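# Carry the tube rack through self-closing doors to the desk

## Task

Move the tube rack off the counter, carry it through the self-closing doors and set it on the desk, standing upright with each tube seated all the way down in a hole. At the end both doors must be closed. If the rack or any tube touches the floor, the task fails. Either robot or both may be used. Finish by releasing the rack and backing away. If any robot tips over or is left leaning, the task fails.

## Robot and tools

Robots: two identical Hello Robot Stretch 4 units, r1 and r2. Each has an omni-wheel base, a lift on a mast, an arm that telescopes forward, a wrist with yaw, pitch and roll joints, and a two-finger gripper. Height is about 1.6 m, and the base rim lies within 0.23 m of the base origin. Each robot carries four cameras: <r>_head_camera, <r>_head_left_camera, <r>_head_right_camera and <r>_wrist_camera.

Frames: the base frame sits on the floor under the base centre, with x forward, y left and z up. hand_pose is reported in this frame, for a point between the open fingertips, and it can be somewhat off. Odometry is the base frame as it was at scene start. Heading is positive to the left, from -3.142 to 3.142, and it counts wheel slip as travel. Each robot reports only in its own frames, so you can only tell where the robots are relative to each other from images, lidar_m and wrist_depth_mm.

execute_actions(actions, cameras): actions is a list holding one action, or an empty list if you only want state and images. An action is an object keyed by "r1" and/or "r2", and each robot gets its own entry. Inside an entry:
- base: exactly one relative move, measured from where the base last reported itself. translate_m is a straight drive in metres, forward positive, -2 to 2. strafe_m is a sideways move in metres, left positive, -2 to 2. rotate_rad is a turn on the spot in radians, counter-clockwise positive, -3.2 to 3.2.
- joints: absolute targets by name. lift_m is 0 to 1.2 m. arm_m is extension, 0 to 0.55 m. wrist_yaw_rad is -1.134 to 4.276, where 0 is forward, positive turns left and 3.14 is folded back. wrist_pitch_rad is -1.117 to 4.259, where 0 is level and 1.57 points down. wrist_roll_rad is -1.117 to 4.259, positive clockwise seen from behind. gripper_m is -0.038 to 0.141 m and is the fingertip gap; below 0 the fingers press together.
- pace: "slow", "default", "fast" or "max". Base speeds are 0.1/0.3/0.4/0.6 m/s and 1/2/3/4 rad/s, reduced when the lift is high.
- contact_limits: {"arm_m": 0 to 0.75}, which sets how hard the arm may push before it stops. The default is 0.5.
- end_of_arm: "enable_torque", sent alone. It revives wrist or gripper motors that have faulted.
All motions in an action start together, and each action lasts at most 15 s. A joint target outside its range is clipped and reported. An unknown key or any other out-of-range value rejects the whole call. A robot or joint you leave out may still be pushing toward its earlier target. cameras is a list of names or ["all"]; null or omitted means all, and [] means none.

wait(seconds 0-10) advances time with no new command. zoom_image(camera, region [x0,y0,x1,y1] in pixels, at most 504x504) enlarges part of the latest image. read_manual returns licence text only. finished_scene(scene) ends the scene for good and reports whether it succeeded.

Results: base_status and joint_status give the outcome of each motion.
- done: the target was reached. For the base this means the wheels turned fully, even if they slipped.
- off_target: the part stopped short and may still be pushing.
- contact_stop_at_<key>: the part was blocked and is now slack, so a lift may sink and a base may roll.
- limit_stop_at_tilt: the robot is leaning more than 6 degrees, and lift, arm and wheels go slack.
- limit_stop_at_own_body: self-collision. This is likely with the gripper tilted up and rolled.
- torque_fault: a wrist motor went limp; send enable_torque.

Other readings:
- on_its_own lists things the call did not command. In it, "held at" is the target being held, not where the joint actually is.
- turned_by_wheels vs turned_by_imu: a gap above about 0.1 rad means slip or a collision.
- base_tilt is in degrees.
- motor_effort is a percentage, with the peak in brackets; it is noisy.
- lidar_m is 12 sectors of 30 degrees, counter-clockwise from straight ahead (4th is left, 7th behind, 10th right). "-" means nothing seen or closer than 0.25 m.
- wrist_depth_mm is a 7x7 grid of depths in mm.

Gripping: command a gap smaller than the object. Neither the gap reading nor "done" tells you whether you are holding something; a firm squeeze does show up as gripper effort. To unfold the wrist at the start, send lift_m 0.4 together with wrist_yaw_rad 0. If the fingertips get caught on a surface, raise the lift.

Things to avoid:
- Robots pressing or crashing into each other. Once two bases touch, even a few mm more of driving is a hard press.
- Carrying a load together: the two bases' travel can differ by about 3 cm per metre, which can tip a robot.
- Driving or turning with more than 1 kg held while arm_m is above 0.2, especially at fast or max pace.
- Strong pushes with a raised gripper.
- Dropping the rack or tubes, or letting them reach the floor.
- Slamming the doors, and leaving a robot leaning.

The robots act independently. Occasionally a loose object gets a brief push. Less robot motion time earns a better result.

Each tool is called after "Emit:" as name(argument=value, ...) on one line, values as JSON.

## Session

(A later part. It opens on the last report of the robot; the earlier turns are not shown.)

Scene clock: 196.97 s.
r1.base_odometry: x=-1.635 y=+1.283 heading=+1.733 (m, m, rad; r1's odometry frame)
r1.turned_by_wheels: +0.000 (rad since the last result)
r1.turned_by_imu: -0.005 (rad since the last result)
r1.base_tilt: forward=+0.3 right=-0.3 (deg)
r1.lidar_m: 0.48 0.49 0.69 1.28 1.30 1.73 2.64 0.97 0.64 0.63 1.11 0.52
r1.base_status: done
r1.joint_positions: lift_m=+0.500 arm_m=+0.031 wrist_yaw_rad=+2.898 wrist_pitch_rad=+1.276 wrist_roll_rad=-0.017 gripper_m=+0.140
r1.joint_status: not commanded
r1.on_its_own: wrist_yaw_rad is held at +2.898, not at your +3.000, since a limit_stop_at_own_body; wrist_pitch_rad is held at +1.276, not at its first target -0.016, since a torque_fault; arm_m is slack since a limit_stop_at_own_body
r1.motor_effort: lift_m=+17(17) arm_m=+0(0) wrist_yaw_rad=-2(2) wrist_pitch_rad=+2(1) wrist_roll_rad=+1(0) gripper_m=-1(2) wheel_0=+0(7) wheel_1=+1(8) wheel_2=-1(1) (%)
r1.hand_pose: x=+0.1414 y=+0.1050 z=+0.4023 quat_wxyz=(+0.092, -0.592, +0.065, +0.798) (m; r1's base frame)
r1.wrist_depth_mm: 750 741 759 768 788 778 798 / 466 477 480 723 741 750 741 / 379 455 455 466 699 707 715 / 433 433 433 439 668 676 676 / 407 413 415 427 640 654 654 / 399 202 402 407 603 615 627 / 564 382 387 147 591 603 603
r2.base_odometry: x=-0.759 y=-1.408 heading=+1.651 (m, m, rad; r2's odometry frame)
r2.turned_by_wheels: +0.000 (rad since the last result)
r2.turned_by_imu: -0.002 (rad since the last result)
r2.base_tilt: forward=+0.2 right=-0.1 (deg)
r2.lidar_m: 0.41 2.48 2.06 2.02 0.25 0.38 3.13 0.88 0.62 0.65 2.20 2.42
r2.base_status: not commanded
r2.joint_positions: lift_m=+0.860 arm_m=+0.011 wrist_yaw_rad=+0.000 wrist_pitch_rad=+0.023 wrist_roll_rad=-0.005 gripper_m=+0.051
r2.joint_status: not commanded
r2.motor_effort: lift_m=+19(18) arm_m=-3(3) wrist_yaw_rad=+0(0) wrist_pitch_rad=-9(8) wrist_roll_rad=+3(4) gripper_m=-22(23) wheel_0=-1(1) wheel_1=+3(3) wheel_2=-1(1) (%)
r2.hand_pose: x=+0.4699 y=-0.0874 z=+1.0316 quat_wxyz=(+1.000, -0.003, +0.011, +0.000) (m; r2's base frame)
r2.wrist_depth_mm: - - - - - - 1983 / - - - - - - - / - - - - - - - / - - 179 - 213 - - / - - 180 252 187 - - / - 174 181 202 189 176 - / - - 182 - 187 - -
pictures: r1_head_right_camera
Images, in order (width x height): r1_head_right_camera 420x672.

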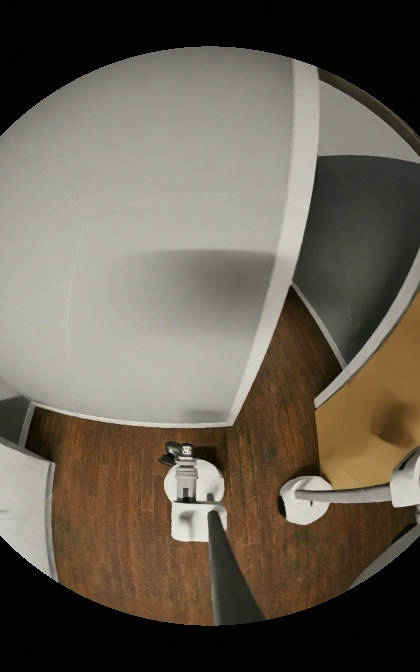

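Emit:
execute_actions(actions=[{"r1":{"base":{"translate_m":0.2}}}], cameras=[])

Emit:
execute_actions(actions=[{"r1":{"base":{"strafe_m":-0.56},"pace":"slow"}}], cameras=["r1_head_right_camera"])

Emit:
execute_actions(actions=[{"r1":{"base":{"translate_m":1.3},"joints":{"wrist_yaw_rad":0,"wrist_pitch_rad":0,"lift_m":0.98}}}], cameras=["r1_head_camera","r1_wrist_camera"])

Scene clock: 200.93 s.
r1.base_odometry: x=-1.668 y=+1.480 heading=+1.733 (m, m, rad; r1's odometry frame)
r1.turned_by_wheels: +0.000 (rad since the last result)
r1.turned_by_imu: -0.002 (rad since the last result)
r1.base_tilt: forward=+0.2 right=-0.3 (deg)
r1.lidar_m: 0.28 0.29 0.43 1.01 1.31 1.77 2.87 1.04 0.71 1.05 1.18 0.32
r1.base_status: done
r1.joint_positions: lift_m=+0.500 arm_m=+0.031 wrist_yaw_rad=+2.898 wrist_pitch_rad=+1.276 wrist_roll_rad=-0.017 gripper_m=+0.140
r1.joint_status: not commanded
r1.on_its_own: wrist_yaw_rad is held at +2.898, not at your +3.000, since a limit_stop_at_own_body; wrist_pitch_rad is held at +1.276, not at its first target -0.016, since a torque_fault; arm_m is slack since a limit_stop_at_own_body
r1.motor_effort: lift_m=+17(17) arm_m=+0(0) wrist_yaw_rad=-2(2) wrist_pitch_rad=+1(1) wrist_roll_rad=+0(1) gripper_m=+3(1) wheel_0=+1(6) wheel_1=+1(3) wheel_2=+1(8) (%)
r1.hand_pose: x=+0.1414 y=+0.1050 z=+0.4023 quat_wxyz=(+0.092, -0.592, +0.065, +0.798) (m; r1's base frame)
r1.wrist_depth_mm: 741 750 759 768 768 788 798 / 462 473 480 723 732 741 759 / 377 452 455 462 699 715 723 / 427 433 436 439 676 683 691 / 413 413 421 427 647 661 654 / 397 202 402 410 615 615 615 / 564 379 387 147 591 508 462
r2.base_odometry: x=-0.759 y=-1.408 heading=+1.651 (m, m, rad; r2's odometry frame)
r2.turned_by_wheels: +0.000 (rad since the last result)
r2.turned_by_imu: -0.002 (rad since the last result)
r2.base_tilt: forward=+0.1 right=-0.3 (deg)
r2.lidar_m: 0.41 2.47 2.06 2.04 0.25 0.37 3.13 0.80 0.70 2.06 2.20 2.42
r2.base_status: not commanded
r2.joint_positions: lift_m=+0.860 arm_m=+0.011 wrist_yaw_rad=+0.000 wrist_pitch_rad=+0.023 wrist_roll_rad=-0.005 gripper_m=+0.051
r2.joint_status: not commanded
r2.motor_effort: lift_m=+19(18) arm_m=-3(3) wrist_yaw_rad=-1(0) wrist_pitch_rad=-9(9) wrist_roll_rad=+3(2) gripper_m=-24(25) wheel_0=-1(1) wheel_1=+3(3) wheel_2=-1(1) (%)
r2.hand_pose: x=+0.4699 y=-0.0874 z=+1.0316 quat_wxyz=(+1.000, -0.003, +0.011, +0.000) (m; r2's base frame)
r2.wrist_depth_mm: - - - - - - 1921 / - - - - - - - / - - - - - - - / - - 179 - 213 - - / - - 180 252 186 - - / - 175 181 202 188 175 - / - - 182 - 187 - -
pictures: none
No camera images: the call's "cameras" was empty. Leave "cameras" out to get every camera's image.

Scene clock: 207.67 s.
r1.base_odometry: x=-1.115 y=+1.571 heading=+1.733 (m, m, rad; r1's odometry frame)
r1.turned_by_wheels: +0.000 (rad since the last result)
r1.turned_by_imu: -0.002 (rad since the last result)
r1.base_tilt: forward=+0.2 right=-0.2 (deg)
r1.lidar_m: 2.67 0.38 0.43 1.11 1.88 2.56 0.40 0.26 0.34 0.49 0.54 1.70
r1.base_status: done
r1.joint_positions: lift_m=+0.500 arm_m=+0.031 wrist_yaw_rad=+2.898 wrist_pitch_rad=+1.276 wrist_roll_rad=-0.017 gripper_m=+0.140
r1.joint_status: not commanded
r1.on_its_own: wrist_yaw_rad is held at +2.898, not at your +3.000, since a limit_stop_at_own_body; wrist_pitch_rad is held at +1.276, not at its first target -0.016, since a torque_fault; arm_m is slack since a limit_stop_at_own_body
r1.motor_effort: lift_m=+17(17) arm_m=+0(0) wrist_yaw_rad=-2(0) wrist_pitch_rad=+1(1) wrist_roll_rad=+1(1) gripper_m=+0(1) wheel_0=+4(3) wheel_1=-1(9) wheel_2=+0(0) (%)
r1.hand_pose: x=+0.1414 y=+0.1050 z=+0.4023 quat_wxyz=(+0.092, -0.592, +0.065, +0.798) (m; r1's base frame)
r1.wrist_depth_mm: 512 683 768 778 768 798 809 / 462 477 480 732 741 750 768 / 377 452 455 462 707 715 723 / 427 433 439 439 676 676 676 / 413 415 415 424 634 654 647 / 397 202 399 410 603 609 621 / 569 384 384 147 591 574 517
r2.base_odometry: x=-0.759 y=-1.408 heading=+1.651 (m, m, rad; r2's odometry frame)
r2.turned_by_wheels: +0.000 (rad since the last result)
r2.turned_by_imu: -0.003 (rad since the last result)
r2.base_tilt: forward=+0.3 right=-0.2 (deg)
r2.lidar_m: 0.39 2.47 2.08 2.04 0.25 0.40 0.31 0.30 0.38 2.06 2.19 2.40
r2.base_status: not commanded
r2.joint_positions: lift_m=+0.860 arm_m=+0.011 wrist_yaw_rad=+0.000 wrist_pitch_rad=+0.023 wrist_roll_rad=-0.005 gripper_m=+0.051
r2.joint_status: not commanded
r2.motor_effort: lift_m=+19(18) arm_m=-3(4) wrist_yaw_rad=-1(0) wrist_pitch_rad=-9(8) wrist_roll_rad=+3(3) gripper_m=-24(21) wheel_0=-1(1) wheel_1=+3(3) wheel_2=-1(1) (%)
r2.hand_pose: x=+0.4699 y=-0.0874 z=+1.0316 quat_wxyz=(+1.000, -0.003, +0.011, +0.000) (m; r2's base frame)
r2.wrist_depth_mm: - - - - - - 1983 / - - - - - - - / - - - - - - - / - - 179 - 212 - - / - - 180 252 186 - - / - 175 181 202 189 175 - / - - 181 - 187 - -
pictures: r1_head_right_camera
Images, in order (width x height): r1_head_right_camera 420x672.

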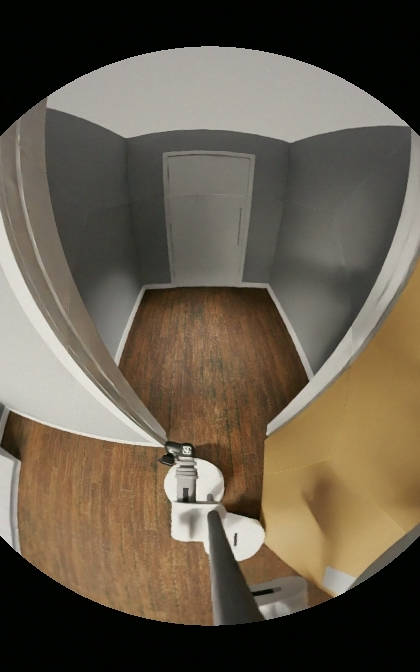

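Scene clock: 213.47 s.
torque_fault: r1.wrist_yaw_rad switched itself off since the last result.
r1.base_odometry: x=-1.326 y=+2.854 heading=+1.733 (m, m, rad; r1's odometry frame)
r1.turned_by_wheels: +0.000 (rad since the last result)
r1.turned_by_imu: +0.023 (rad since the last result)
r1.base_tilt: forward=+0.2 right=-0.3 (deg)
r1.lidar_m: 1.37 1.25 0.90 0.85 0.90 0.87 0.91 1.05 1.21 1.21 1.26 1.44
r1.base_status: done
r1.joint_positions: lift_m=+0.980 arm_m=+0.026 wrist_yaw_rad=+2.933 wrist_pitch_rad=+0.003 wrist_roll_rad=-0.017 gripper_m=+0.140
r1.joint_status: wrist_yaw_rad torque_fault (moved +0.035 of -2.898); the others done
r1.on_its_own: arm_m is slack since a limit_stop_at_own_body; wrist_yaw_rad is off since a torque_fault, until you send "end_of_arm": "enable_torque" (your +0.000 is given up)
r1.motor_effort: lift_m=+21(27) arm_m=+0(5) wrist_yaw_rad=-1(100) wrist_pitch_rad=-6(53) wrist_roll_rad=-2(2) gripper_m=+3(2) wheel_0=+1(11) wheel_1=-1(19) wheel_2=+0(17) (%)
r1.hand_pose: x=-0.0671 y=+0.1453 z=+1.1572 quat_wxyz=(+0.104, -0.002, -0.008, +0.995) (m; r1's base frame)
r1.wrist_depth_mm: 157 - - 1042 1160 1078 842 / 155 - - 1060 1098 1098 842 / 147 219 - 1042 1138 1118 866 / 158 1537 - 1060 1118 1118 866 / 1397 - - 1042 1078 1098 878 / 1397 200 - 1060 1060 991 854 / 1430 - - 147 1098 1060 854
r2.base_odometry: x=-0.759 y=-1.408 heading=+1.651 (m, m, rad; r2's odometry frame)
r2.turned_by_wheels: +0.000 (rad since the last result)
r2.turned_by_imu: -0.002 (rad since the last result)
r2.base_tilt: forward=+0.3 right=-0.2 (deg)
r2.lidar_m: 0.41 2.47 2.07 2.04 0.25 0.38 1.52 0.88 1.13 2.06 2.20 2.42
r2.base_status: not commanded
r2.joint_positions: lift_m=+0.860 arm_m=+0.011 wrist_yaw_rad=+0.000 wrist_pitch_rad=+0.023 wrist_roll_rad=-0.005 gripper_m=+0.051
r2.joint_status: not commanded
r2.motor_effort: lift_m=+19(18) arm_m=-3(3) wrist_yaw_rad=+1(0) wrist_pitch_rad=-9(9) wrist_roll_rad=+2(2) gripper_m=-25(22) wheel_0=-1(1) wheel_1=+3(3) wheel_2=-1(1) (%)
r2.hand_pose: x=+0.4699 y=-0.0874 z=+1.0316 quat_wxyz=(+1.000, -0.003, +0.011, +0.000) (m; r2's base frame)
r2.wrist_depth_mm: - - - - - - 1983 / - - - - - - - / - - - - - - - / - - 179 - 213 - - / - - 180 252 186 - - / - 175 181 201 189 175 - / - - 182 - 187 - -
pictures: r1_head_camera, r1_wrist_camera
Images, in order (width x height): r1_head_camera 420x560, r1_wrist_camera 616x392.

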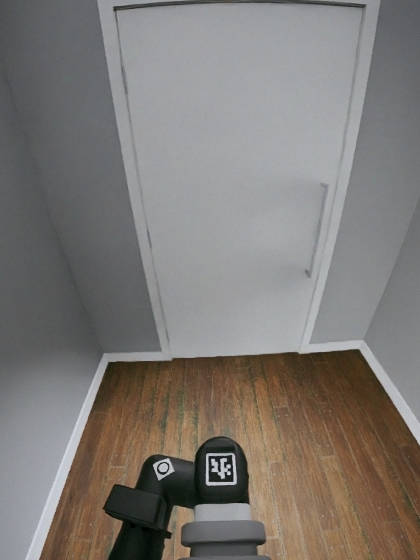

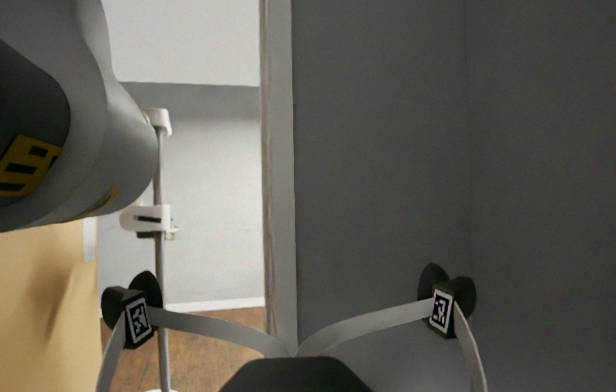

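Emit:
execute_actions(actions=[{"r1":{"end_of_arm":"enable_torque"},"r2":{"base":{"rotate_rad":-3.08}}}], cameras=[])

Emit:
execute_actions(actions=[{"r1":{"base":{"strafe_m":-0.42},"joints":{"wrist_yaw_rad":0,"arm_m":0.03}}}], cameras=[])

Emit:
execute_actions(actions=[{"r1":{"base":{"translate_m":0.37}}}], cameras=["r1_wrist_camera","r2_head_camera"])

Scene clock: 217.80 s.
r1.base_odometry: x=-1.326 y=+2.854 heading=+1.733 (m, m, rad; r1's odometry frame)
r1.turned_by_wheels: +0.000 (rad since the last result)
r1.turned_by_imu: -0.001 (rad since the last result)
r1.base_tilt: forward=+0.2 right=-0.3 (deg)
r1.lidar_m: 1.35 1.25 0.89 0.84 0.87 0.87 0.91 1.04 1.16 1.20 1.26 1.42
r1.base_status: not commanded
r1.joint_positions: lift_m=+0.980 arm_m=+0.026 wrist_yaw_rad=+2.933 wrist_pitch_rad=+0.003 wrist_roll_rad=-0.017 gripper_m=+0.140
r1.joint_status: not commanded
r1.end_of_arm: enable_torque: each motor that was off is on again
r1.on_its_own: wrist_yaw_rad is held at +2.933, not at your +0.000, since a torque_fault; arm_m is slack since a limit_stop_at_own_body
r1.motor_effort: lift_m=+21(21) arm_m=+0(0) wrist_yaw_rad=+1(4) wrist_pitch_rad=-6(6) wrist_roll_rad=-2(2) gripper_m=-2(0) wheel_0=+1(1) wheel_1=-1(1) wheel_2=+0(0) (%)
r1.hand_pose: x=-0.0671 y=+0.1453 z=+1.1572 quat_wxyz=(+0.104, -0.002, -0.008, +0.995) (m; r1's base frame)
r1.wrist_depth_mm: 158 - - 1060 1118 1078 842 / 155 - - 1042 1118 1118 854 / 146 219 - 1060 1118 1138 866 / 158 1576 - 1025 1118 1118 854 / 1366 - - 1042 1118 1098 854 / 1430 202 - 1042 1078 976 854 / 1397 - - 147 1118 1042 878
r2.base_odometry: x=-0.759 y=-1.408 heading=-1.428 (m, m, rad; r2's odometry frame)
r2.turned_by_wheels: -3.080 (rad since the last result)
r2.turned_by_imu: -3.148 (rad since the last result)
r2.base_tilt: forward=+0.0 right=-0.2 (deg)
r2.lidar_m: 0.40 0.88 1.19 2.07 2.26 2.41 2.36 2.52 - - 0.25 0.40
r2.base_status: done
r2.joint_positions: lift_m=+0.860 arm_m=+0.011 wrist_yaw_rad=+0.000 wrist_pitch_rad=+0.023 wrist_roll_rad=-0.005 gripper_m=+0.051
r2.joint_status: not commanded
r2.motor_effort: lift_m=+19(19) arm_m=-3(3) wrist_yaw_rad=+1(4) wrist_pitch_rad=-9(9) wrist_roll_rad=+2(3) gripper_m=-25(27) wheel_0=+0(7) wheel_1=+0(11) wheel_2=+2(13) (%)
r2.hand_pose: x=+0.4698 y=-0.0875 z=+1.0316 quat_wxyz=(+1.000, -0.003, +0.011, +0.000) (m; r2's base frame)
r2.wrist_depth_mm: 1464 - - - - - 452 / 676 - - - - - 455 / 668 - - - - - 459 / 668 - 178 - 212 - 462 / 654 1863 179 1397 187 - 466 / 640 175 180 202 189 175 404 / 621 1921 181 - 187 1983 421
pictures: none
No camera images: the call's "cameras" was empty. Leave "cameras" out to get every camera's image.

Scene clock: 220.53 s.
r1.base_odometry: x=-0.911 y=+2.922 heading=+1.733 (m, m, rad; r1's odometry frame)
r1.turned_by_wheels: +0.000 (rad since the last result)
r1.turned_by_imu: -0.001 (rad since the last result)
r1.base_tilt: forward=+0.2 right=-0.3 (deg)
r1.lidar_m: 1.32 1.41 1.32 1.26 1.21 1.04 0.83 0.85 0.84 0.79 0.81 1.12
r1.base_status: done
r1.joint_positions: lift_m=+0.980 arm_m=+0.029 wrist_yaw_rad=+0.000 wrist_pitch_rad=+0.003 wrist_roll_rad=-0.017 gripper_m=+0.140
r1.joint_status: all done
r1.motor_effort: lift_m=+20(21) arm_m=+5(4) wrist_yaw_rad=-4(4) wrist_pitch_rad=-6(6) wrist_roll_rad=-2(2) gripper_m=-2(3) wheel_0=+1(7) wheel_1=+0(2) wheel_2=-1(2) (%)
r1.hand_pose: x=+0.4886 y=-0.0873 z=+1.1573 quat_wxyz=(+1.000, -0.008, +0.001, +0.000) (m; r1's base frame)
r1.wrist_depth_mm: 1098 1098 1118 1138 1160 1182 991 / 1118 1118 1138 1138 1160 1182 976 / 1078 1118 1118 1138 1160 1182 991 / 1098 1118 1138 1138 1138 1182 1025 / 1098 1098 1160 1160 1160 1160 991 / 1138 200 1160 1160 1138 1160 1008 / 1118 1098 1118 147 1160 1205 1025
r2.base_odometry: x=-0.759 y=-1.408 heading=-1.428 (m, m, rad; r2's odometry frame)
r2.turned_by_wheels: +0.000 (rad since the last result)
r2.turned_by_imu: -0.001 (rad since the last result)
r2.base_tilt: forward=+0.2 right=-0.1 (deg)
r2.lidar_m: 0.41 0.89 1.20 2.08 2.25 2.42 2.36 2.53 - - 0.25 0.40
r2.base_status: not commanded
r2.joint_positions: lift_m=+0.860 arm_m=+0.011 wrist_yaw_rad=+0.000 wrist_pitch_rad=+0.023 wrist_roll_rad=-0.005 gripper_m=+0.051
r2.joint_status: not commanded
r2.motor_effort: lift_m=+19(18) arm_m=-3(3) wrist_yaw_rad=+1(0) wrist_pitch_rad=-9(9) wrist_roll_rad=+4(2) gripper_m=-23(23) wheel_0=+0(0) wheel_1=+0(0) wheel_2=+2(2) (%)
r2.hand_pose: x=+0.4698 y=-0.0875 z=+1.0316 quat_wxyz=(+1.000, -0.003, +0.011, +0.000) (m; r2's base frame)
r2.wrist_depth_mm: 1430 - - - - - 452 / 676 - - - - - 455 / 676 - - - 1618 - 459 / 668 - 178 - 212 - 462 / 654 1863 179 252 186 - 466 / 647 175 180 202 189 175 402 / 621 1921 181 - 186 1983 424
pictures: none
No camera images: the call's "cameras" was empty. Leave "cameras" out to get every camera's image.

Scene clock: 223.23 s.
r1.base_odometry: x=-0.971 y=+3.287 heading=+1.734 (m, m, rad; r1's odometry frame)
r1.turned_by_wheels: +0.000 (rad since the last result)
r1.turned_by_imu: -0.002 (rad since the last result)
r1.base_tilt: forward=+0.3 right=-0.3 (deg)
r1.lidar_m: 0.98 1.05 1.33 1.27 1.33 1.38 1.20 1.16 0.82 0.78 0.81 1.04
r1.base_status: done
r1.joint_positions: lift_m=+0.980 arm_m=+0.029 wrist_yaw_rad=+0.000 wrist_pitch_rad=+0.003 wrist_roll_rad=-0.017 gripper_m=+0.140
r1.joint_status: not commanded
r1.motor_effort: lift_m=+20(20) arm_m=+4(5) wrist_yaw_rad=+0(4) wrist_pitch_rad=-5(5) wrist_roll_rad=-1(2) gripper_m=-2(1) wheel_0=+2(7) wheel_1=+0(3) wheel_2=+2(9) (%)
r1.hand_pose: x=+0.4886 y=-0.0874 z=+1.1573 quat_wxyz=(+1.000, -0.008, +0.001, +0.000) (m; r1's base frame)
r1.wrist_depth_mm: 732 750 741 768 778 768 788 / 741 741 750 759 768 778 788 / 741 750 759 768 768 778 778 / 741 750 759 759 768 778 798 / 732 741 759 778 768 788 778 / 741 202 741 759 768 778 788 / 741 759 759 147 768 768 788
r2.base_odometry: x=-0.759 y=-1.408 heading=-1.428 (m, m, rad; r2's odometry frame)
r2.turned_by_wheels: +0.000 (rad since the last result)
r2.turned_by_imu: -0.001 (rad since the last result)
r2.base_tilt: forward=+0.3 right=-0.2 (deg)
r2.lidar_m: 0.39 0.87 1.20 2.07 2.23 2.40 2.36 2.52 - - 0.25 0.40
r2.base_status: not commanded
r2.joint_positions: lift_m=+0.860 arm_m=+0.011 wrist_yaw_rad=+0.000 wrist_pitch_rad=+0.023 wrist_roll_rad=-0.005 gripper_m=+0.051
r2.joint_status: not commanded
r2.motor_effort: lift_m=+19(19) arm_m=-3(3) wrist_yaw_rad=+1(0) wrist_pitch_rad=-9(10) wrist_roll_rad=+3(3) gripper_m=-25(21) wheel_0=+0(0) wheel_1=+0(0) wheel_2=+2(2) (%)
r2.hand_pose: x=+0.4698 y=-0.0875 z=+1.0316 quat_wxyz=(+1.000, -0.003, +0.011, +0.000) (m; r2's base frame)
r2.wrist_depth_mm: 1430 - - - - - 452 / 676 - - - - - 455 / 668 - - - - - 459 / 668 - 178 - 211 - 459 / 654 1863 179 252 186 - 466 / 640 175 180 202 189 175 404 / 615 1921 181 - 187 1983 424
pictures: r1_wrist_camera, r2_head_camera
Images, in order (width x height): r1_wrist_camera 616x392, r2_head_camera 420x560.

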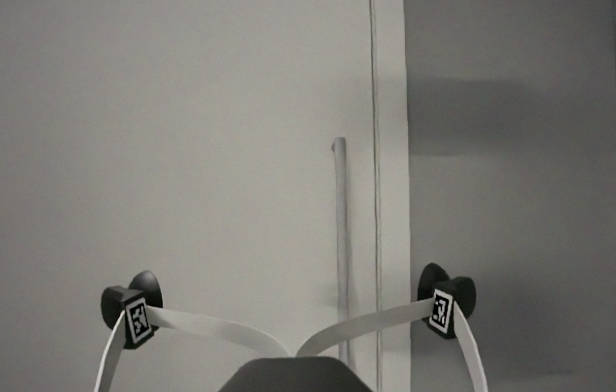

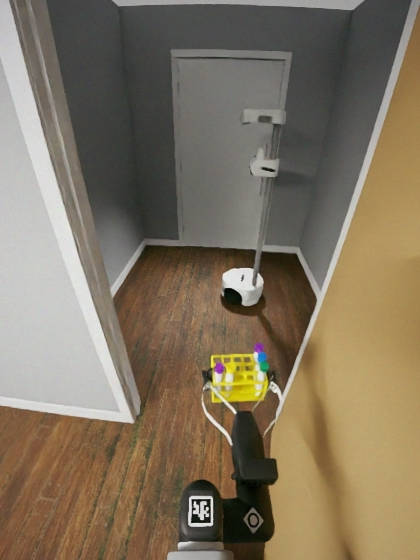

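Emit:
execute_actions(actions=[{"r1":{"base":{"strafe_m":-0.08},"joints":{"lift_m":0.85}}}], cameras=[])

Emit:
execute_actions(actions=[{"r1":{"joints":{"arm_m":0.51}}}], cameras=[])

Emit:
execute_actions(actions=[{"r1":{"joints":{"gripper_m":-0.038}}}], cameras=["r1_wrist_camera"])

Emit:
execute_actions(actions=[{"r1":{"base":{"strafe_m":0.06},"joints":{"arm_m":0.22},"pace":"slow"}}], cameras=[])

Emit:
execute_actions(actions=[{"r1":{"base":{"strafe_m":0.14},"joints":{"arm_m":0.02},"pace":"slow"}}], cameras=[])

Emit:
execute_actions(actions=[{"r1":{"base":{"translate_m":-0.08},"pace":"slow"}}], cameras=[])

Emit:
execute_actions(actions=[{"r1":{"base":{"strafe_m":0.1},"pace":"slow"}}], cameras=[])

Emit:
execute_actions(actions=[{"r1":{"base":{"translate_m":-0.07},"pace":"slow"}}], cameras=[])

Emit:
execute_actions(actions=[{"r1":{"base":{"strafe_m":0.14},"pace":"slow"}}], cameras=["r1_head_camera","r2_head_camera"])

Scene clock: 227.17 s.
r1.base_odometry: x=-0.892 y=+3.300 heading=+1.734 (m, m, rad; r1's odometry frame)
r1.turned_by_wheels: +0.000 (rad since the last result)
r1.turned_by_imu: -0.001 (rad since the last result)
r1.base_tilt: forward=+0.2 right=-0.3 (deg)
r1.lidar_m: 0.94 1.04 1.40 1.36 1.42 1.41 1.19 1.03 0.73 0.68 0.74 1.00
r1.base_status: done
r1.joint_positions: lift_m=+0.850 arm_m=+0.029 wrist_yaw_rad=+0.000 wrist_pitch_rad=+0.003 wrist_roll_rad=-0.017 gripper_m=+0.140
r1.joint_status: all done
r1.motor_effort: lift_m=+16(20) arm_m=+5(4) wrist_yaw_rad=-2(2) wrist_pitch_rad=-6(5) wrist_roll_rad=-2(1) gripper_m=+0(0) wheel_0=+0(10) wheel_1=+0(7) wheel_2=+1(2) (%)
r1.hand_pose: x=+0.4886 y=-0.0874 z=+1.0277 quat_wxyz=(+1.000, -0.008, +0.001, +0.000) (m; r1's base frame)
r1.wrist_depth_mm: 741 750 759 759 778 768 788 / 732 750 741 778 768 778 778 / 741 750 759 768 768 788 798 / 723 741 759 768 778 788 798 / 750 750 750 759 778 759 788 / 741 200 750 778 768 788 798 / 741 750 750 147 778 778 788
r2.base_odometry: x=-0.759 y=-1.408 heading=-1.428 (m, m, rad; r2's odometry frame)
r2.turned_by_wheels: +0.000 (rad since the last result)
r2.turned_by_imu: -0.002 (rad since the last result)
r2.base_tilt: forward=+0.1 right=-0.2 (deg)
r2.lidar_m: 0.42 0.88 1.19 2.08 2.26 2.42 2.37 2.53 - - 0.25 0.41
r2.base_status: not commanded
r2.joint_positions: lift_m=+0.860 arm_m=+0.011 wrist_yaw_rad=+0.000 wrist_pitch_rad=+0.023 wrist_roll_rad=-0.005 gripper_m=+0.051
r2.joint_status: not commanded
r2.motor_effort: lift_m=+19(19) arm_m=-3(3) wrist_yaw_rad=+1(0) wrist_pitch_rad=-9(9) wrist_roll_rad=+3(3) gripper_m=-27(26) wheel_0=+0(0) wheel_1=+0(0) wheel_2=+2(2) (%)
r2.hand_pose: x=+0.4698 y=-0.0875 z=+1.0316 quat_wxyz=(+1.000, -0.003, +0.011, +0.000) (m; r2's base frame)
r2.wrist_depth_mm: 1430 - - - - - 452 / 683 - - - - - 459 / 676 - - - - - 459 / 668 - 178 - 211 - 462 / 654 1863 179 252 186 - 466 / 647 174 181 202 189 175 404 / 621 1921 181 - 187 1983 421
pictures: none
No camera images: the call's "cameras" was empty. Leave "cameras" out to get every camera's image.

Scene clock: 229.67 s.
r1.base_odometry: x=-0.892 y=+3.300 heading=+1.734 (m, m, rad; r1's odometry frame)
r1.turned_by_wheels: +0.000 (rad since the last result)
r1.turned_by_imu: -0.001 (rad since the last result)
r1.base_tilt: forward=+0.2 right=-0.3 (deg)
r1.lidar_m: 0.95 1.05 1.42 1.35 1.43 1.39 1.19 1.05 0.74 0.70 0.74 1.00
r1.base_status: not commanded
r1.joint_positions: lift_m=+0.850 arm_m=+0.509 wrist_yaw_rad=+0.000 wrist_pitch_rad=+0.002 wrist_roll_rad=-0.017 gripper_m=+0.140
r1.joint_status: all done
r1.motor_effort: lift_m=+16(16) arm_m=+5(8) wrist_yaw_rad=-1(3) wrist_pitch_rad=-4(6) wrist_roll_rad=-2(2) gripper_m=-1(0) wheel_0=+0(0) wheel_1=+0(0) wheel_2=+1(1) (%)
r1.hand_pose: x=+0.9685 y=-0.0874 z=+1.0278 quat_wxyz=(+1.000, -0.008, +0.001, +0.000) (m; r1's base frame)
r1.wrist_depth_mm: 271 273 273 279 281 271 287 / 270 272 277 278 281 270 287 / 272 273 277 278 282 271 286 / 270 274 277 278 282 272 289 / 271 274 277 279 283 273 289 / 271 200 277 279 270 272 290 / 271 274 277 147 285 272 287
r2.base_odometry: x=-0.759 y=-1.408 heading=-1.428 (m, m, rad; r2's odometry frame)
r2.turned_by_wheels: +0.000 (rad since the last result)
r2.turned_by_imu: -0.001 (rad since the last result)
r2.base_tilt: forward=+0.1 right=-0.2 (deg)
r2.lidar_m: 0.41 0.89 1.19 2.08 2.26 2.40 2.36 2.53 - - 0.25 0.41
r2.base_status: not commanded
r2.joint_positions: lift_m=+0.860 arm_m=+0.011 wrist_yaw_rad=+0.000 wrist_pitch_rad=+0.023 wrist_roll_rad=-0.005 gripper_m=+0.051
r2.joint_status: not commanded
r2.motor_effort: lift_m=+19(19) arm_m=-3(3) wrist_yaw_rad=+1(1) wrist_pitch_rad=-9(9) wrist_roll_rad=+3(2) gripper_m=-25(24) wheel_0=+0(0) wheel_1=+0(0) wheel_2=+2(2) (%)
r2.hand_pose: x=+0.4698 y=-0.0875 z=+1.0316 quat_wxyz=(+1.000, -0.003, +0.011, +0.000) (m; r2's base frame)
r2.wrist_depth_mm: 1430 - - - - - 452 / 676 - - - - - 455 / 676 - - - - - 459 / 668 - 178 - 211 - 459 / 654 1921 179 252 186 - 462 / 647 175 180 202 189 175 402 / 621 1921 181 - 187 1921 424
pictures: none
No camera images: the call's "cameras" was empty. Leave "cameras" out to get every camera's image.

Scene clock: 232.30 s.
r1.base_odometry: x=-0.892 y=+3.300 heading=+1.733 (m, m, rad; r1's odometry frame)
r1.turned_by_wheels: +0.000 (rad since the last result)
r1.turned_by_imu: -0.001 (rad since the last result)
r1.base_tilt: forward=+0.2 right=-0.3 (deg)
r1.lidar_m: 0.92 1.03 1.42 1.36 1.41 1.41 1.19 1.02 0.74 0.69 0.74 1.01
r1.base_status: not commanded
r1.joint_positions: lift_m=+0.850 arm_m=+0.510 wrist_yaw_rad=-0.001 wrist_pitch_rad=+0.002 wrist_roll_rad=-0.017 gripper_m=-0.037
r1.joint_status: all done
r1.motor_effort: lift_m=+16(16) arm_m=+3(5) wrist_yaw_rad=+4(6) wrist_pitch_rad=-5(5) wrist_roll_rad=-2(1) gripper_m=-24(22) wheel_0=-3(3) wheel_1=-3(3) wheel_2=+1(1) (%)
r1.hand_pose: x=+0.9688 y=-0.0878 z=+1.0278 quat_wxyz=(+1.000, -0.008, +0.001, -0.001) (m; r1's base frame)
r1.wrist_depth_mm: 259 259 263 266 268 277 289 / 260 263 265 265 270 270 286 / 260 263 265 265 270 270 287 / 259 263 264 266 270 271 289 / 259 264 265 267 270 274 286 / 262 263 194 198 181 274 289 / 262 151 266 202 270 272 289
r2.base_odometry: x=-0.759 y=-1.408 heading=-1.428 (m, m, rad; r2's odometry frame)
r2.turned_by_wheels: +0.000 (rad since the last result)
r2.turned_by_imu: -0.001 (rad since the last result)
r2.base_tilt: forward=+0.3 right=-0.3 (deg)
r2.lidar_m: 0.41 0.88 1.21 2.08 2.25 2.42 2.36 2.52 - - 0.25 0.41
r2.base_status: not commanded
r2.joint_positions: lift_m=+0.860 arm_m=+0.011 wrist_yaw_rad=+0.000 wrist_pitch_rad=+0.023 wrist_roll_rad=-0.005 gripper_m=+0.051
r2.joint_status: not commanded
r2.motor_effort: lift_m=+19(19) arm_m=-3(3) wrist_yaw_rad=-1(1) wrist_pitch_rad=-9(9) wrist_roll_rad=+2(2) gripper_m=-26(26) wheel_0=+0(0) wheel_1=+0(0) wheel_2=+2(2) (%)
r2.hand_pose: x=+0.4698 y=-0.0875 z=+1.0316 quat_wxyz=(+1.000, -0.003, +0.011, +0.000) (m; r2's base frame)
r2.wrist_depth_mm: 1464 - - - - - 452 / 683 - - - - - 455 / 676 - - - - - 459 / 668 - 178 - 211 - 462 / 654 1863 179 253 186 - 466 / 647 174 181 202 189 175 404 / 615 1921 181 - 186 1921 421
pictures: r1_wrist_camera
Images, in order (width x height): r1_wrist_camera 616x392.

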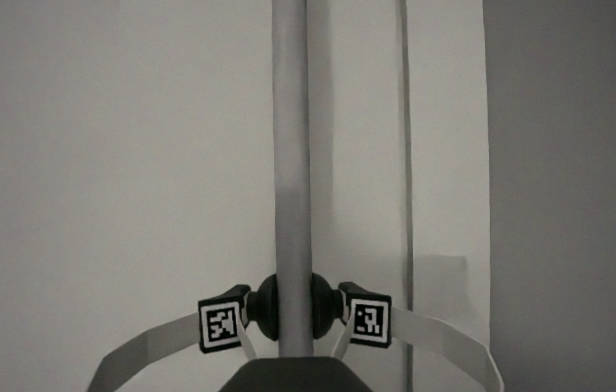

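Scene clock: 236.50 s.
r1.base_odometry: x=-0.955 y=+3.313 heading=+1.723 (m, m, rad; r1's odometry frame)
r1.turned_by_wheels: -0.010 (rad since the last result)
r1.turned_by_imu: -0.013 (rad since the last result)
r1.base_tilt: forward=+0.2 right=-0.3 (deg)
r1.lidar_m: 0.63 0.82 1.35 1.29 1.35 1.39 1.22 1.12 0.78 0.75 0.77 1.03
r1.base_status: strafe_m contact_stop (by the wheels' count: +0.061 of +0.060)
r1.joint_positions: lift_m=+0.850 arm_m=+0.221 wrist_yaw_rad=+0.004 wrist_pitch_rad=+0.003 wrist_roll_rad=-0.017 gripper_m=-0.037
r1.joint_status: all done
r1.on_its_own: the wheels are slack since a contact_stop
r1.motor_effort: lift_m=+16(16) arm_m=-7(11) wrist_yaw_rad=-11(89) wrist_pitch_rad=-7(9) wrist_roll_rad=-1(2) gripper_m=-24(26) wheel_0=+0(34) wheel_1=+0(15) wheel_2=+0(23) (%)
r1.hand_pose: x=+0.6809 y=-0.0862 z=+1.0274 quat_wxyz=(+1.000, -0.008, +0.002, +0.002) (m; r1's base frame)
r1.wrist_depth_mm: 304 286 265 242 235 554 559 / 304 285 266 245 235 559 569 / 309 287 267 243 236 559 569 / 309 285 267 191 237 559 569 / 307 286 267 244 237 559 569 / 310 287 183 187 182 564 574 / 310 153 267 183 238 559 564
r2.base_odometry: x=-0.759 y=-1.408 heading=-1.428 (m, m, rad; r2's odometry frame)
r2.turned_by_wheels: +0.000 (rad since the last result)
r2.turned_by_imu: -0.002 (rad since the last result)
r2.base_tilt: forward=+0.0 right=-0.2 (deg)
r2.lidar_m: 0.39 0.87 1.21 2.08 2.27 2.42 2.36 2.53 - - 0.25 0.41
r2.base_status: not commanded
r2.joint_positions: lift_m=+0.860 arm_m=+0.011 wrist_yaw_rad=+0.000 wrist_pitch_rad=+0.023 wrist_roll_rad=-0.005 gripper_m=+0.051
r2.joint_status: not commanded
r2.motor_effort: lift_m=+19(19) arm_m=-3(3) wrist_yaw_rad=+1(0) wrist_pitch_rad=-8(9) wrist_roll_rad=+3(3) gripper_m=-23(22) wheel_0=+0(0) wheel_1=+0(0) wheel_2=+2(2) (%)
r2.hand_pose: x=+0.4698 y=-0.0875 z=+1.0316 quat_wxyz=(+1.000, -0.003, +0.011, +0.000) (m; r2's base frame)
r2.wrist_depth_mm: 1430 - - - - - 452 / 676 - - - - - 452 / 676 - - - - - 459 / 668 - 178 - 211 - 462 / 647 1863 179 252 186 - 466 / 647 175 180 202 189 175 404 / 615 1983 181 - 187 1921 424
pictures: none
No camera images: the call's "cameras" was empty. Leave "cameras" out to get every camera's image.

not run: a stop came earlier in this reply.

not run: a stop came earlier in this reply.

not run: a stop came earlier in this reply.

not run: a stop came earlier in this reply.

not run: a stop came earlier in this reply.

Finer steps.

Emit:
execute_actions(actions=[{"r1":{"base":{"strafe_m":0.06},"joints":{"arm_m":0.12},"pace":"slow"}}], cameras=[])

Emit:
execute_actions(actions=[{"r1":{"base":{"strafe_m":0.08},"joints":{"arm_m":0.02},"pace":"slow"}}], cameras=[])

Emit:
execute_actions(actions=[{"r1":{"base":{"translate_m":-0.08},"pace":"slow"}}], cameras=[])

Emit:
execute_actions(actions=[{"r1":{"base":{"strafe_m":0.1},"pace":"slow"}}], cameras=[])

Emit:
execute_actions(actions=[{"r1":{"base":{"translate_m":-0.07},"pace":"slow"}}], cameras=[])

Emit:
execute_actions(actions=[{"r1":{"base":{"strafe_m":0.14},"pace":"slow"}}], cameras=["r1_head_camera","r2_head_camera"])

Scene clock: 240.47 s.
r1.base_odometry: x=-1.014 y=+3.304 heading=+1.722 (m, m, rad; r1's odometry frame)
r1.turned_by_wheels: -0.001 (rad since the last result)
r1.turned_by_imu: -0.003 (rad since the last result)
r1.base_tilt: forward=+0.2 right=-0.3 (deg)
r1.lidar_m: 0.52 0.75 1.28 1.24 1.29 1.39 1.25 1.24 0.87 0.82 0.84 0.56
r1.base_status: done
r1.joint_positions: lift_m=+0.850 arm_m=+0.121 wrist_yaw_rad=-0.007 wrist_pitch_rad=+0.004 wrist_roll_rad=-0.017 gripper_m=-0.037
r1.joint_status: all done
r1.on_its_own: wrist_yaw_rad is at rest, and its effort (+18) is outside its rest range (-13 to +13)
r1.motor_effort: lift_m=+16(16) arm_m=-6(3) wrist_yaw_rad=+18(48) wrist_pitch_rad=-9(9) wrist_roll_rad=-1(1) gripper_m=-17(22) wheel_0=-9(16) wheel_1=-3(3) wheel_2=-5(9) (%)
r1.hand_pose: x=+0.5798 y=-0.0894 z=+1.0273 quat_wxyz=(+1.000, -0.008, +0.002, -0.003) (m; r1's base frame)
r1.wrist_depth_mm: 336 304 273 239 229 668 676 / 338 301 276 186 229 668 683 / 340 304 274 186 230 661 683 / 343 307 276 243 231 661 683 / 343 307 277 243 232 676 691 / 342 309 186 191 181 676 683 / 345 222 276 180 233 222 691
r2.base_odometry: x=-0.759 y=-1.408 heading=-1.428 (m, m, rad; r2's odometry frame)
r2.turned_by_wheels: +0.000 (rad since the last result)
r2.turned_by_imu: -0.002 (rad since the last result)
r2.base_tilt: forward=+0.4 right=-0.2 (deg)
r2.lidar_m: 0.41 0.89 1.20 2.08 2.25 2.42 2.37 2.53 - - 0.25 0.39
r2.base_status: not commanded
r2.joint_positions: lift_m=+0.860 arm_m=+0.011 wrist_yaw_rad=+0.000 wrist_pitch_rad=+0.023 wrist_roll_rad=-0.005 gripper_m=+0.051
r2.joint_status: not commanded
r2.motor_effort: lift_m=+19(19) arm_m=-3(3) wrist_yaw_rad=+1(1) wrist_pitch_rad=-9(9) wrist_roll_rad=+2(3) gripper_m=-24(24) wheel_0=+0(0) wheel_1=+0(0) wheel_2=+2(2) (%)
r2.hand_pose: x=+0.4698 y=-0.0875 z=+1.0316 quat_wxyz=(+1.000, -0.003, +0.011, +0.000) (m; r2's base frame)
r2.wrist_depth_mm: 1430 - - - - - 452 / 676 - - - - - 455 / 676 - - - - - 459 / 668 - 178 - 211 - 459 / 647 1863 179 252 186 - 466 / 647 175 180 202 188 175 404 / 621 1921 181 - 186 1921 424
pictures: none
No camera images: the call's "cameras" was empty. Leave "cameras" out to get every camera's image.

Scene clock: 242.77 s.
r1.base_odometry: x=-1.093 y=+3.292 heading=+1.721 (m, m, rad; r1's odometry frame)
r1.turned_by_wheels: -0.001 (rad since the last result)
r1.turned_by_imu: -0.003 (rad since the last result)
r1.base_tilt: forward=+0.2 right=-0.2 (deg)
r1.lidar_m: 0.42 0.69 1.22 1.16 1.20 1.35 1.32 1.27 0.95 0.90 0.93 0.45
r1.base_status: done
r1.joint_positions: lift_m=+0.850 arm_m=+0.021 wrist_yaw_rad=-0.005 wrist_pitch_rad=+0.003 wrist_roll_rad=-0.017 gripper_m=-0.037
r1.joint_status: all done
r1.on_its_own: wrist_yaw_rad is at rest, and its effort (+16) is outside its rest range (-13 to +13)
r1.motor_effort: lift_m=+17(17) arm_m=-5(7) wrist_yaw_rad=+16(70) wrist_pitch_rad=-6(11) wrist_roll_rad=-1(1) gripper_m=-18(18) wheel_0=-6(22) wheel_1=+0(2) wheel_2=-4(11) (%)
r1.hand_pose: x=+0.4798 y=-0.0889 z=+1.0276 quat_wxyz=(+1.000, -0.008, +0.001, -0.003) (m; r1's base frame)
r1.wrist_depth_mm: 389 325 276 228 213 193 778 / 387 324 274 228 213 193 778 / 397 327 277 164 213 195 788 / 394 327 277 164 214 195 788 / 397 330 278 164 215 195 809 / 397 330 206 165 182 195 778 / 399 315 276 160 215 186 778
r2.base_odometry: x=-0.759 y=-1.408 heading=-1.428 (m, m, rad; r2's odometry frame)
r2.turned_by_wheels: +0.000 (rad since the last result)
r2.turned_by_imu: -0.001 (rad since the last result)
r2.base_tilt: forward=+0.2 right=-0.1 (deg)
r2.lidar_m: 0.41 0.88 1.18 2.09 2.26 2.41 2.36 2.53 - - 0.25 0.42
r2.base_status: not commanded
r2.joint_positions: lift_m=+0.860 arm_m=+0.011 wrist_yaw_rad=+0.000 wrist_pitch_rad=+0.023 wrist_roll_rad=-0.005 gripper_m=+0.051
r2.joint_status: not commanded
r2.motor_effort: lift_m=+19(19) arm_m=-3(3) wrist_yaw_rad=+0(1) wrist_pitch_rad=-9(8) wrist_roll_rad=+3(3) gripper_m=-25(22) wheel_0=+0(0) wheel_1=+0(0) wheel_2=+2(2) (%)
r2.hand_pose: x=+0.4698 y=-0.0875 z=+1.0316 quat_wxyz=(+1.000, -0.003, +0.011, +0.000) (m; r2's base frame)
r2.wrist_depth_mm: 1464 - - - - - 452 / 676 - - - - - 455 / 676 - - - - - 459 / 668 - 178 - 211 - 462 / 654 1921 179 252 186 - 462 / 647 175 180 202 189 175 404 / 615 1983 181 - 186 1921 424
pictures: none
No camera images: the call's "cameras" was empty. Leave "cameras" out to get every camera's image.

Scene clock: 244.83 s.
r1.base_odometry: x=-1.081 y=+3.214 heading=+1.723 (m, m, rad; r1's odometry frame)
r1.turned_by_wheels: +0.002 (rad since the last result)
r1.turned_by_imu: +0.002 (rad since the last result)
r1.base_tilt: forward=+0.2 right=-0.3 (deg)
r1.lidar_m: 0.43 0.71 1.23 1.16 1.21 1.26 1.31 1.16 0.94 0.88 0.92 0.45
r1.base_status: done
r1.joint_positions: lift_m=+0.850 arm_m=+0.021 wrist_yaw_rad=+0.023 wrist_pitch_rad=+0.003 wrist_roll_rad=-0.017 gripper_m=-0.037
r1.joint_status: not commanded
r1.on_its_own: wrist_yaw_rad is at rest, and its effort (-68) is outside its rest range (-13 to +13)
r1.motor_effort: lift_m=+17(17) arm_m=-5(5) wrist_yaw_rad=-68(66) wrist_pitch_rad=-6(6) wrist_roll_rad=-2(2) gripper_m=-26(26) wheel_0=+10(8) wheel_1=+0(3) wheel_2=+14(15) (%)
r1.hand_pose: x=+0.4822 y=-0.0809 z=+1.0277 quat_wxyz=(+1.000, -0.008, +0.001, +0.011) (m; r1's base frame)
r1.wrist_depth_mm: 480 366 287 232 202 831 842 / 480 364 289 232 204 831 820 / 500 366 289 233 205 820 831 / 500 368 289 233 205 820 842 / 508 368 290 236 206 831 831 / 500 373 177 183 198 820 842 / 508 146 283 176 207 842 831
r2.base_odometry: x=-0.759 y=-1.408 heading=-1.428 (m, m, rad; r2's odometry frame)
r2.turned_by_wheels: +0.000 (rad since the last result)
r2.turned_by_imu: -0.001 (rad since the last result)
r2.base_tilt: forward=+0.1 right=-0.1 (deg)
r2.lidar_m: 0.40 0.89 1.18 2.07 2.24 2.41 2.36 2.52 - - 0.25 0.42
r2.base_status: not commanded
r2.joint_positions: lift_m=+0.860 arm_m=+0.011 wrist_yaw_rad=+0.000 wrist_pitch_rad=+0.023 wrist_roll_rad=-0.005 gripper_m=+0.051
r2.joint_status: not commanded
r2.motor_effort: lift_m=+19(19) arm_m=-3(3) wrist_yaw_rad=+1(0) wrist_pitch_rad=-9(9) wrist_roll_rad=+3(3) gripper_m=-23(23) wheel_0=+0(0) wheel_1=+0(0) wheel_2=+2(2) (%)
r2.hand_pose: x=+0.4698 y=-0.0875 z=+1.0316 quat_wxyz=(+1.000, -0.003, +0.011, +0.000) (m; r2's base frame)
r2.wrist_depth_mm: 1464 - - - - - 452 / 676 - - - - - 455 / 676 - - - - - 459 / 668 - 178 - 212 - 462 / 647 1863 179 252 186 - 466 / 647 175 180 202 189 176 404 / 621 1921 181 - 187 1983 424
pictures: none
No camera images: the call's "cameras" was empty. Leave "cameras" out to get every camera's image.

Scene clock: 247.00 s.
r1.base_odometry: x=-1.180 y=+3.198 heading=+1.721 (m, m, rad; r1's odometry frame)
r1.turned_by_wheels: -0.003 (rad since the last result)
r1.turned_by_imu: -0.013 (rad since the last result)
r1.base_tilt: forward=+0.1 right=-0.2 (deg)
r1.lidar_m: 0.49 0.75 1.12 1.05 1.09 1.24 1.56 1.21 1.08 0.99 1.03 0.41
r1.base_status: done
r1.joint_positions: lift_m=+0.850 arm_m=+0.020 wrist_yaw_rad=-0.025 wrist_pitch_rad=+0.003 wrist_roll_rad=-0.017 gripper_m=-0.038
r1.joint_status: not commanded
r1.on_its_own: wrist_yaw_rad is at rest, and its effort (+71) is outside its rest range (-13 to +13)
r1.motor_effort: lift_m=+17(17) arm_m=-1(5) wrist_yaw_rad=+71(76) wrist_pitch_rad=-6(6) wrist_roll_rad=-1(2) gripper_m=-15(23) wheel_0=-16(15) wheel_1=-2(7) wheel_2=-14(15) (%)
r1.hand_pose: x=+0.4772 y=-0.0947 z=+1.0276 quat_wxyz=(+1.000, -0.008, +0.001, -0.013) (m; r1's base frame)
r1.wrist_depth_mm: 452 355 289 245 207 185 904 / 449 357 290 245 204 186 917 / 466 359 290 246 204 187 891 / 466 357 290 246 206 187 191 / 469 359 291 246 206 188 175 / 466 366 286 187 175 184 891 / 477 368 177 158 202 177 917
r2.base_odometry: x=-0.759 y=-1.408 heading=-1.428 (m, m, rad; r2's odometry frame)
r2.turned_by_wheels: +0.000 (rad since the last result)
r2.turned_by_imu: -0.001 (rad since the last result)
r2.base_tilt: forward=+0.2 right=-0.1 (deg)
r2.lidar_m: 0.42 0.88 1.19 2.08 2.27 2.42 2.36 2.53 - - 0.25 0.41
r2.base_status: not commanded
r2.joint_positions: lift_m=+0.860 arm_m=+0.011 wrist_yaw_rad=+0.000 wrist_pitch_rad=+0.023 wrist_roll_rad=-0.005 gripper_m=+0.051
r2.joint_status: not commanded
r2.motor_effort: lift_m=+19(19) arm_m=-3(3) wrist_yaw_rad=+0(0) wrist_pitch_rad=-9(9) wrist_roll_rad=+3(3) gripper_m=-26(28) wheel_0=+0(0) wheel_1=+0(0) wheel_2=+2(2) (%)
r2.hand_pose: x=+0.4698 y=-0.0875 z=+1.0316 quat_wxyz=(+1.000, -0.003, +0.011, +0.000) (m; r2's base frame)
r2.wrist_depth_mm: 1464 - - - - - 452 / 676 - - - - - 452 / 668 - - - - - 455 / 668 - 178 - 212 - 462 / 647 1863 179 252 186 - 466 / 640 174 181 202 189 175 404 / 615 1921 181 - 186 1921 424
pictures: none
No camera images: the call's "cameras" was empty. Leave "cameras" out to get every camera's image.

Scene clock: 248.97 s.
r1.base_odometry: x=-1.170 y=+3.129 heading=+1.720 (m, m, rad; r1's odometry frame)
r1.turned_by_wheels: +0.000 (rad since the last result)
r1.turned_by_imu: +0.000 (rad since the last result)
r1.base_tilt: forward=+0.3 right=-0.3 (deg)
r1.lidar_m: 0.43 0.82 1.10 1.06 1.10 1.19 1.51 1.16 1.07 0.98 1.04 0.46
r1.base_status: done
r1.joint_positions: lift_m=+0.850 arm_m=+0.020 wrist_yaw_rad=+0.001 wrist_pitch_rad=+0.003 wrist_roll_rad=-0.017 gripper_m=-0.037
r1.joint_status: not commanded
r1.motor_effort: lift_m=+17(17) arm_m=-1(1) wrist_yaw_rad=-3(72) wrist_pitch_rad=-6(6) wrist_roll_rad=-1(1) gripper_m=-21(27) wheel_0=-3(17) wheel_1=-1(5) wheel_2=+3(12) (%)
r1.hand_pose: x=+0.4796 y=-0.0872 z=+1.0276 quat_wxyz=(+1.000, -0.008, +0.001, +0.000) (m; r1's base frame)
r1.wrist_depth_mm: 585 418 312 233 213 193 931 / 580 415 312 181 212 191 946 / 615 415 315 180 214 191 946 / 615 421 319 236 213 191 931 / 621 421 315 237 215 191 946 / 609 427 185 183 182 192 931 / 615 146 310 175 216 186 960
r2.base_odometry: x=-0.759 y=-1.408 heading=-1.428 (m, m, rad; r2's odometry frame)
r2.turned_by_wheels: +0.000 (rad since the last result)
r2.turned_by_imu: -0.001 (rad since the last result)
r2.base_tilt: forward=+0.3 right=-0.1 (deg)
r2.lidar_m: 0.41 0.87 1.21 2.09 2.25 2.41 2.36 2.52 - - 0.25 0.41
r2.base_status: not commanded
r2.joint_positions: lift_m=+0.860 arm_m=+0.011 wrist_yaw_rad=+0.000 wrist_pitch_rad=+0.023 wrist_roll_rad=-0.005 gripper_m=+0.051
r2.joint_status: not commanded
r2.motor_effort: lift_m=+19(19) arm_m=-3(3) wrist_yaw_rad=+1(1) wrist_pitch_rad=-9(9) wrist_roll_rad=+3(3) gripper_m=-27(26) wheel_0=+0(0) wheel_1=+0(0) wheel_2=+2(2) (%)
r2.hand_pose: x=+0.4698 y=-0.0875 z=+1.0316 quat_wxyz=(+1.000, -0.003, +0.011, +0.000) (m; r2's base frame)
r2.wrist_depth_mm: 1464 - - - - - 452 / 676 - - - - - 455 / 676 - - - - - 459 / 668 - 178 - 212 - 462 / 647 1863 179 252 186 - 466 / 647 175 180 202 189 175 402 / 615 1921 181 - 187 1921 424
pictures: none
No camera images: the call's "cameras" was empty. Leave "cameras" out to get every camera's image.

Scene clock: 251.97 s.
r1.base_odometry: x=-1.308 y=+3.109 heading=+1.719 (m, m, rad; r1's odometry frame)
r1.turned_by_wheels: -0.001 (rad since the last result)
r1.turned_by_imu: -0.108 (rad since the last result)
r1.base_tilt: forward=+0.2 right=-0.3 (deg)
r1.lidar_m: 0.42 0.74 1.04 0.95 0.95 1.21 1.16 1.23 1.24 1.09 1.13 0.40
r1.base_status: done
r1.joint_positions: lift_m=+0.850 arm_m=+0.020 wrist_yaw_rad=-0.019 wrist_pitch_rad=+0.003 wrist_roll_rad=-0.017 gripper_m=-0.038
r1.joint_status: not commanded
r1.on_its_own: wrist_yaw_rad is at rest, and its effort (+54) is outside its rest range (-13 to +13)
r1.motor_effort: lift_m=+17(17) arm_m=+2(2) wrist_yaw_rad=+54(83) wrist_pitch_rad=-7(11) wrist_roll_rad=-2(2) gripper_m=-16(19) wheel_0=-10(24) wheel_1=+0(9) wheel_2=-8(16) (%)
r1.hand_pose: x=+0.4774 y=-0.0929 z=+1.0275 quat_wxyz=(+1.000, -0.008, +0.002, -0.009) (m; r1's base frame)
r1.wrist_depth_mm: 445 347 277 233 198 176 609 / 445 345 279 234 198 177 609 / 452 347 279 235 198 178 615 / 455 345 279 235 199 177 609 / 462 351 282 235 195 178 615 / 455 353 276 198 173 175 621 / 462 353 262 143 193 168 615
r2.base_odometry: x=-0.759 y=-1.408 heading=-1.428 (m, m, rad; r2's odometry frame)
r2.turned_by_wheels: +0.000 (rad since the last result)
r2.turned_by_imu: -0.001 (rad since the last result)
r2.base_tilt: forward=+0.2 right=-0.3 (deg)
r2.lidar_m: 0.41 0.88 1.20 2.08 2.27 2.41 2.36 2.53 - - 0.25 0.40
r2.base_status: not commanded
r2.joint_positions: lift_m=+0.860 arm_m=+0.011 wrist_yaw_rad=+0.000 wrist_pitch_rad=+0.023 wrist_roll_rad=-0.005 gripper_m=+0.051
r2.joint_status: not commanded
r2.motor_effort: lift_m=+19(19) arm_m=-3(3) wrist_yaw_rad=+3(1) wrist_pitch_rad=-9(9) wrist_roll_rad=+3(4) gripper_m=-25(25) wheel_0=+0(0) wheel_1=+0(0) wheel_2=+2(2) (%)
r2.hand_pose: x=+0.4698 y=-0.0875 z=+1.0316 quat_wxyz=(+1.000, -0.003, +0.011, +0.000) (m; r2's base frame)
r2.wrist_depth_mm: 1430 - - - - - 455 / 676 - - 1708 - - 452 / 668 - - - - - 459 / 668 - 178 - 212 - 459 / 654 1863 179 252 186 - 462 / 647 174 180 201 189 175 404 / 615 1921 181 - 186 1983 424
pictures: r1_head_camera, r2_head_camera
Images, in order (width x height): r1_head_camera 420x560, r2_head_camera 420x560.

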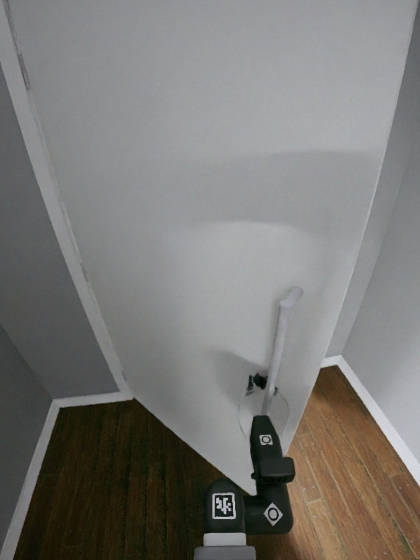

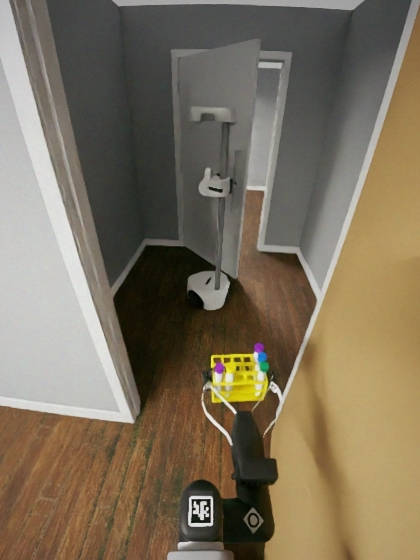

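Handle is hooked between the fingers; continue left with yaw following.

Emit:
execute_actions(actions=[{"r1":{"base":{"strafe_m":0.25},"joints":{"wrist_yaw_rad":-0.4},"pace":"slow"}}], cameras=[])

Emit:
execute_actions(actions=[{"r1":{"base":{"strafe_m":0.25},"joints":{"wrist_yaw_rad":-0.7},"pace":"slow"}}], cameras=["r1_head_camera","r2_head_camera"])

Scene clock: 256.47 s.
r1.base_odometry: x=-1.555 y=+3.072 heading=+1.717 (m, m, rad; r1's odometry frame)
r1.turned_by_wheels: -0.002 (rad since the last result)
r1.turned_by_imu: -0.164 (rad since the last result)
r1.base_tilt: forward=+0.2 right=-0.2 (deg)
r1.lidar_m: 0.48 0.71 0.92 0.74 0.76 0.86 1.17 1.46 1.36 1.32 1.30 0.39
r1.base_status: done
r1.joint_positions: lift_m=+0.850 arm_m=+0.020 wrist_yaw_rad=-0.426 wrist_pitch_rad=+0.003 wrist_roll_rad=-0.017 gripper_m=-0.038
r1.joint_status: wrist_yaw_rad off_target (ended at -0.426, target -0.400)
r1.on_its_own: wrist_yaw_rad is at rest, and its effort (+73) is outside its rest range (-13 to +13)
r1.motor_effort: lift_m=+17(17) arm_m=+1(6) wrist_yaw_rad=+73(94) wrist_pitch_rad=-6(7) wrist_roll_rad=-1(3) gripper_m=-16(30) wheel_0=-15(26) wheel_1=-1(8) wheel_2=-13(19) (%)
r1.hand_pose: x=+0.4173 y=-0.1988 z=+1.0275 quat_wxyz=(+0.977, -0.008, +0.003, -0.211) (m; r1's base frame)
r1.wrist_depth_mm: 254 248 240 236 227 1025 976 / 254 247 241 234 227 1042 991 / 256 249 240 235 227 1060 991 / 255 248 241 235 228 226 976 / 256 248 243 235 227 226 991 / 255 248 242 202 175 228 1008 / 257 249 164 166 229 193 976
r2.base_odometry: x=-0.759 y=-1.408 heading=-1.428 (m, m, rad; r2's odometry frame)
r2.turned_by_wheels: +0.000 (rad since the last result)
r2.turned_by_imu: -0.002 (rad since the last result)
r2.base_tilt: forward=+0.2 right=-0.1 (deg)
r2.lidar_m: 0.42 0.87 1.18 2.07 2.26 2.41 2.37 2.53 - - 0.25 0.40
r2.base_status: not commanded
r2.joint_positions: lift_m=+0.860 arm_m=+0.011 wrist_yaw_rad=+0.000 wrist_pitch_rad=+0.023 wrist_roll_rad=-0.005 gripper_m=+0.051
r2.joint_status: not commanded
r2.motor_effort: lift_m=+19(19) arm_m=-3(3) wrist_yaw_rad=-1(1) wrist_pitch_rad=-9(9) wrist_roll_rad=+3(2) gripper_m=-23(26) wheel_0=+0(0) wheel_1=+0(0) wheel_2=+2(2) (%)
r2.hand_pose: x=+0.4698 y=-0.0875 z=+1.0316 quat_wxyz=(+1.000, -0.003, +0.011, +0.000) (m; r2's base frame)
r2.wrist_depth_mm: 1464 - - - - - 452 / 683 - - - - - 452 / 668 - - - - - 455 / 676 - 178 - 212 - 462 / 654 1863 179 252 186 - 466 / 647 175 180 202 189 175 404 / 615 1921 181 - 187 1983 424
pictures: none
No camera images: the call's "cameras" was empty. Leave "cameras" out to get every camera's image.

Scene clock: 260.13 s.
r1.base_odometry: x=-1.802 y=+3.036 heading=+1.714 (m, m, rad; r1's odometry frame)
r1.turned_by_wheels: -0.002 (rad since the last result)
r1.turned_by_imu: -0.250 (rad since the last result)
r1.base_tilt: forward=+0.2 right=-0.3 (deg)
r1.lidar_m: 0.42 0.56 0.93 0.64 0.60 0.63 0.83 1.26 1.54 1.51 0.44 0.36
r1.base_status: done
r1.joint_positions: lift_m=+0.850 arm_m=+0.020 wrist_yaw_rad=-0.720 wrist_pitch_rad=+0.003 wrist_roll_rad=-0.017 gripper_m=-0.037
r1.joint_status: wrist_yaw_rad off_target (ended at -0.720, target -0.700)
r1.on_its_own: wrist_yaw_rad is at rest, and its effort (+57) is outside its rest range (-13 to +13)
r1.motor_effort: lift_m=+17(17) arm_m=+0(1) wrist_yaw_rad=+57(75) wrist_pitch_rad=-5(8) wrist_roll_rad=-1(1) gripper_m=-19(30) wheel_0=-15(22) wheel_1=+0(7) wheel_2=-12(17) (%)
r1.hand_pose: x=+0.3500 y=-0.2560 z=+1.0275 quat_wxyz=(+0.936, -0.007, +0.004, -0.352) (m; r1's base frame)
r1.wrist_depth_mm: 187 200 213 224 248 1182 1138 / 189 200 214 224 249 1205 1138 / 187 200 214 226 248 1205 1118 / 187 200 213 225 248 1182 1098 / 188 200 213 225 248 1229 1160 / 188 200 211 187 175 1182 1138 / 188 196 166 171 247 1182 1160
r2.base_odometry: x=-0.759 y=-1.408 heading=-1.428 (m, m, rad; r2's odometry frame)
r2.turned_by_wheels: +0.000 (rad since the last result)
r2.turned_by_imu: -0.001 (rad since the last result)
r2.base_tilt: forward=+0.2 right=-0.1 (deg)
r2.lidar_m: 0.40 0.88 1.19 2.07 2.26 2.40 2.35 2.52 - - 0.25 0.41
r2.base_status: not commanded
r2.joint_positions: lift_m=+0.860 arm_m=+0.011 wrist_yaw_rad=+0.000 wrist_pitch_rad=+0.023 wrist_roll_rad=-0.005 gripper_m=+0.051
r2.joint_status: not commanded
r2.motor_effort: lift_m=+19(19) arm_m=-3(3) wrist_yaw_rad=+0(0) wrist_pitch_rad=-9(9) wrist_roll_rad=+3(3) gripper_m=-25(21) wheel_0=+0(0) wheel_1=+0(0) wheel_2=+2(2) (%)
r2.hand_pose: x=+0.4698 y=-0.0875 z=+1.0316 quat_wxyz=(+1.000, -0.003, +0.011, +0.000) (m; r2's base frame)
r2.wrist_depth_mm: 1430 - - - - - 449 / 676 - - - - - 455 / 676 - - - - - 459 / 661 - 178 - 211 - 459 / 647 1808 179 252 186 - 466 / 647 175 180 202 189 175 404 / 615 1921 181 - 187 1983 424
pictures: r1_head_camera, r2_head_camera
Images, in order (width x height): r1_head_camera 420x560, r2_head_camera 420x560.

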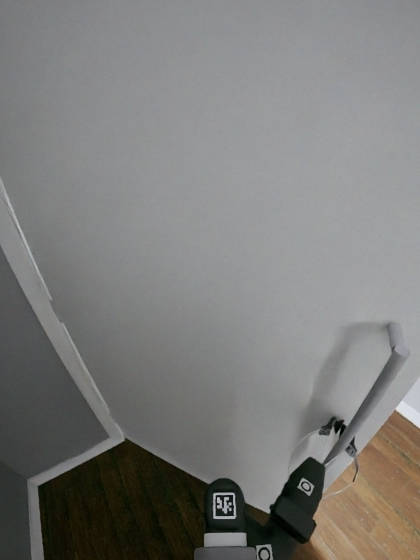

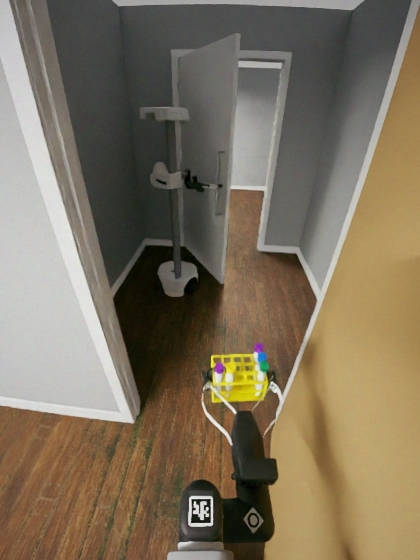

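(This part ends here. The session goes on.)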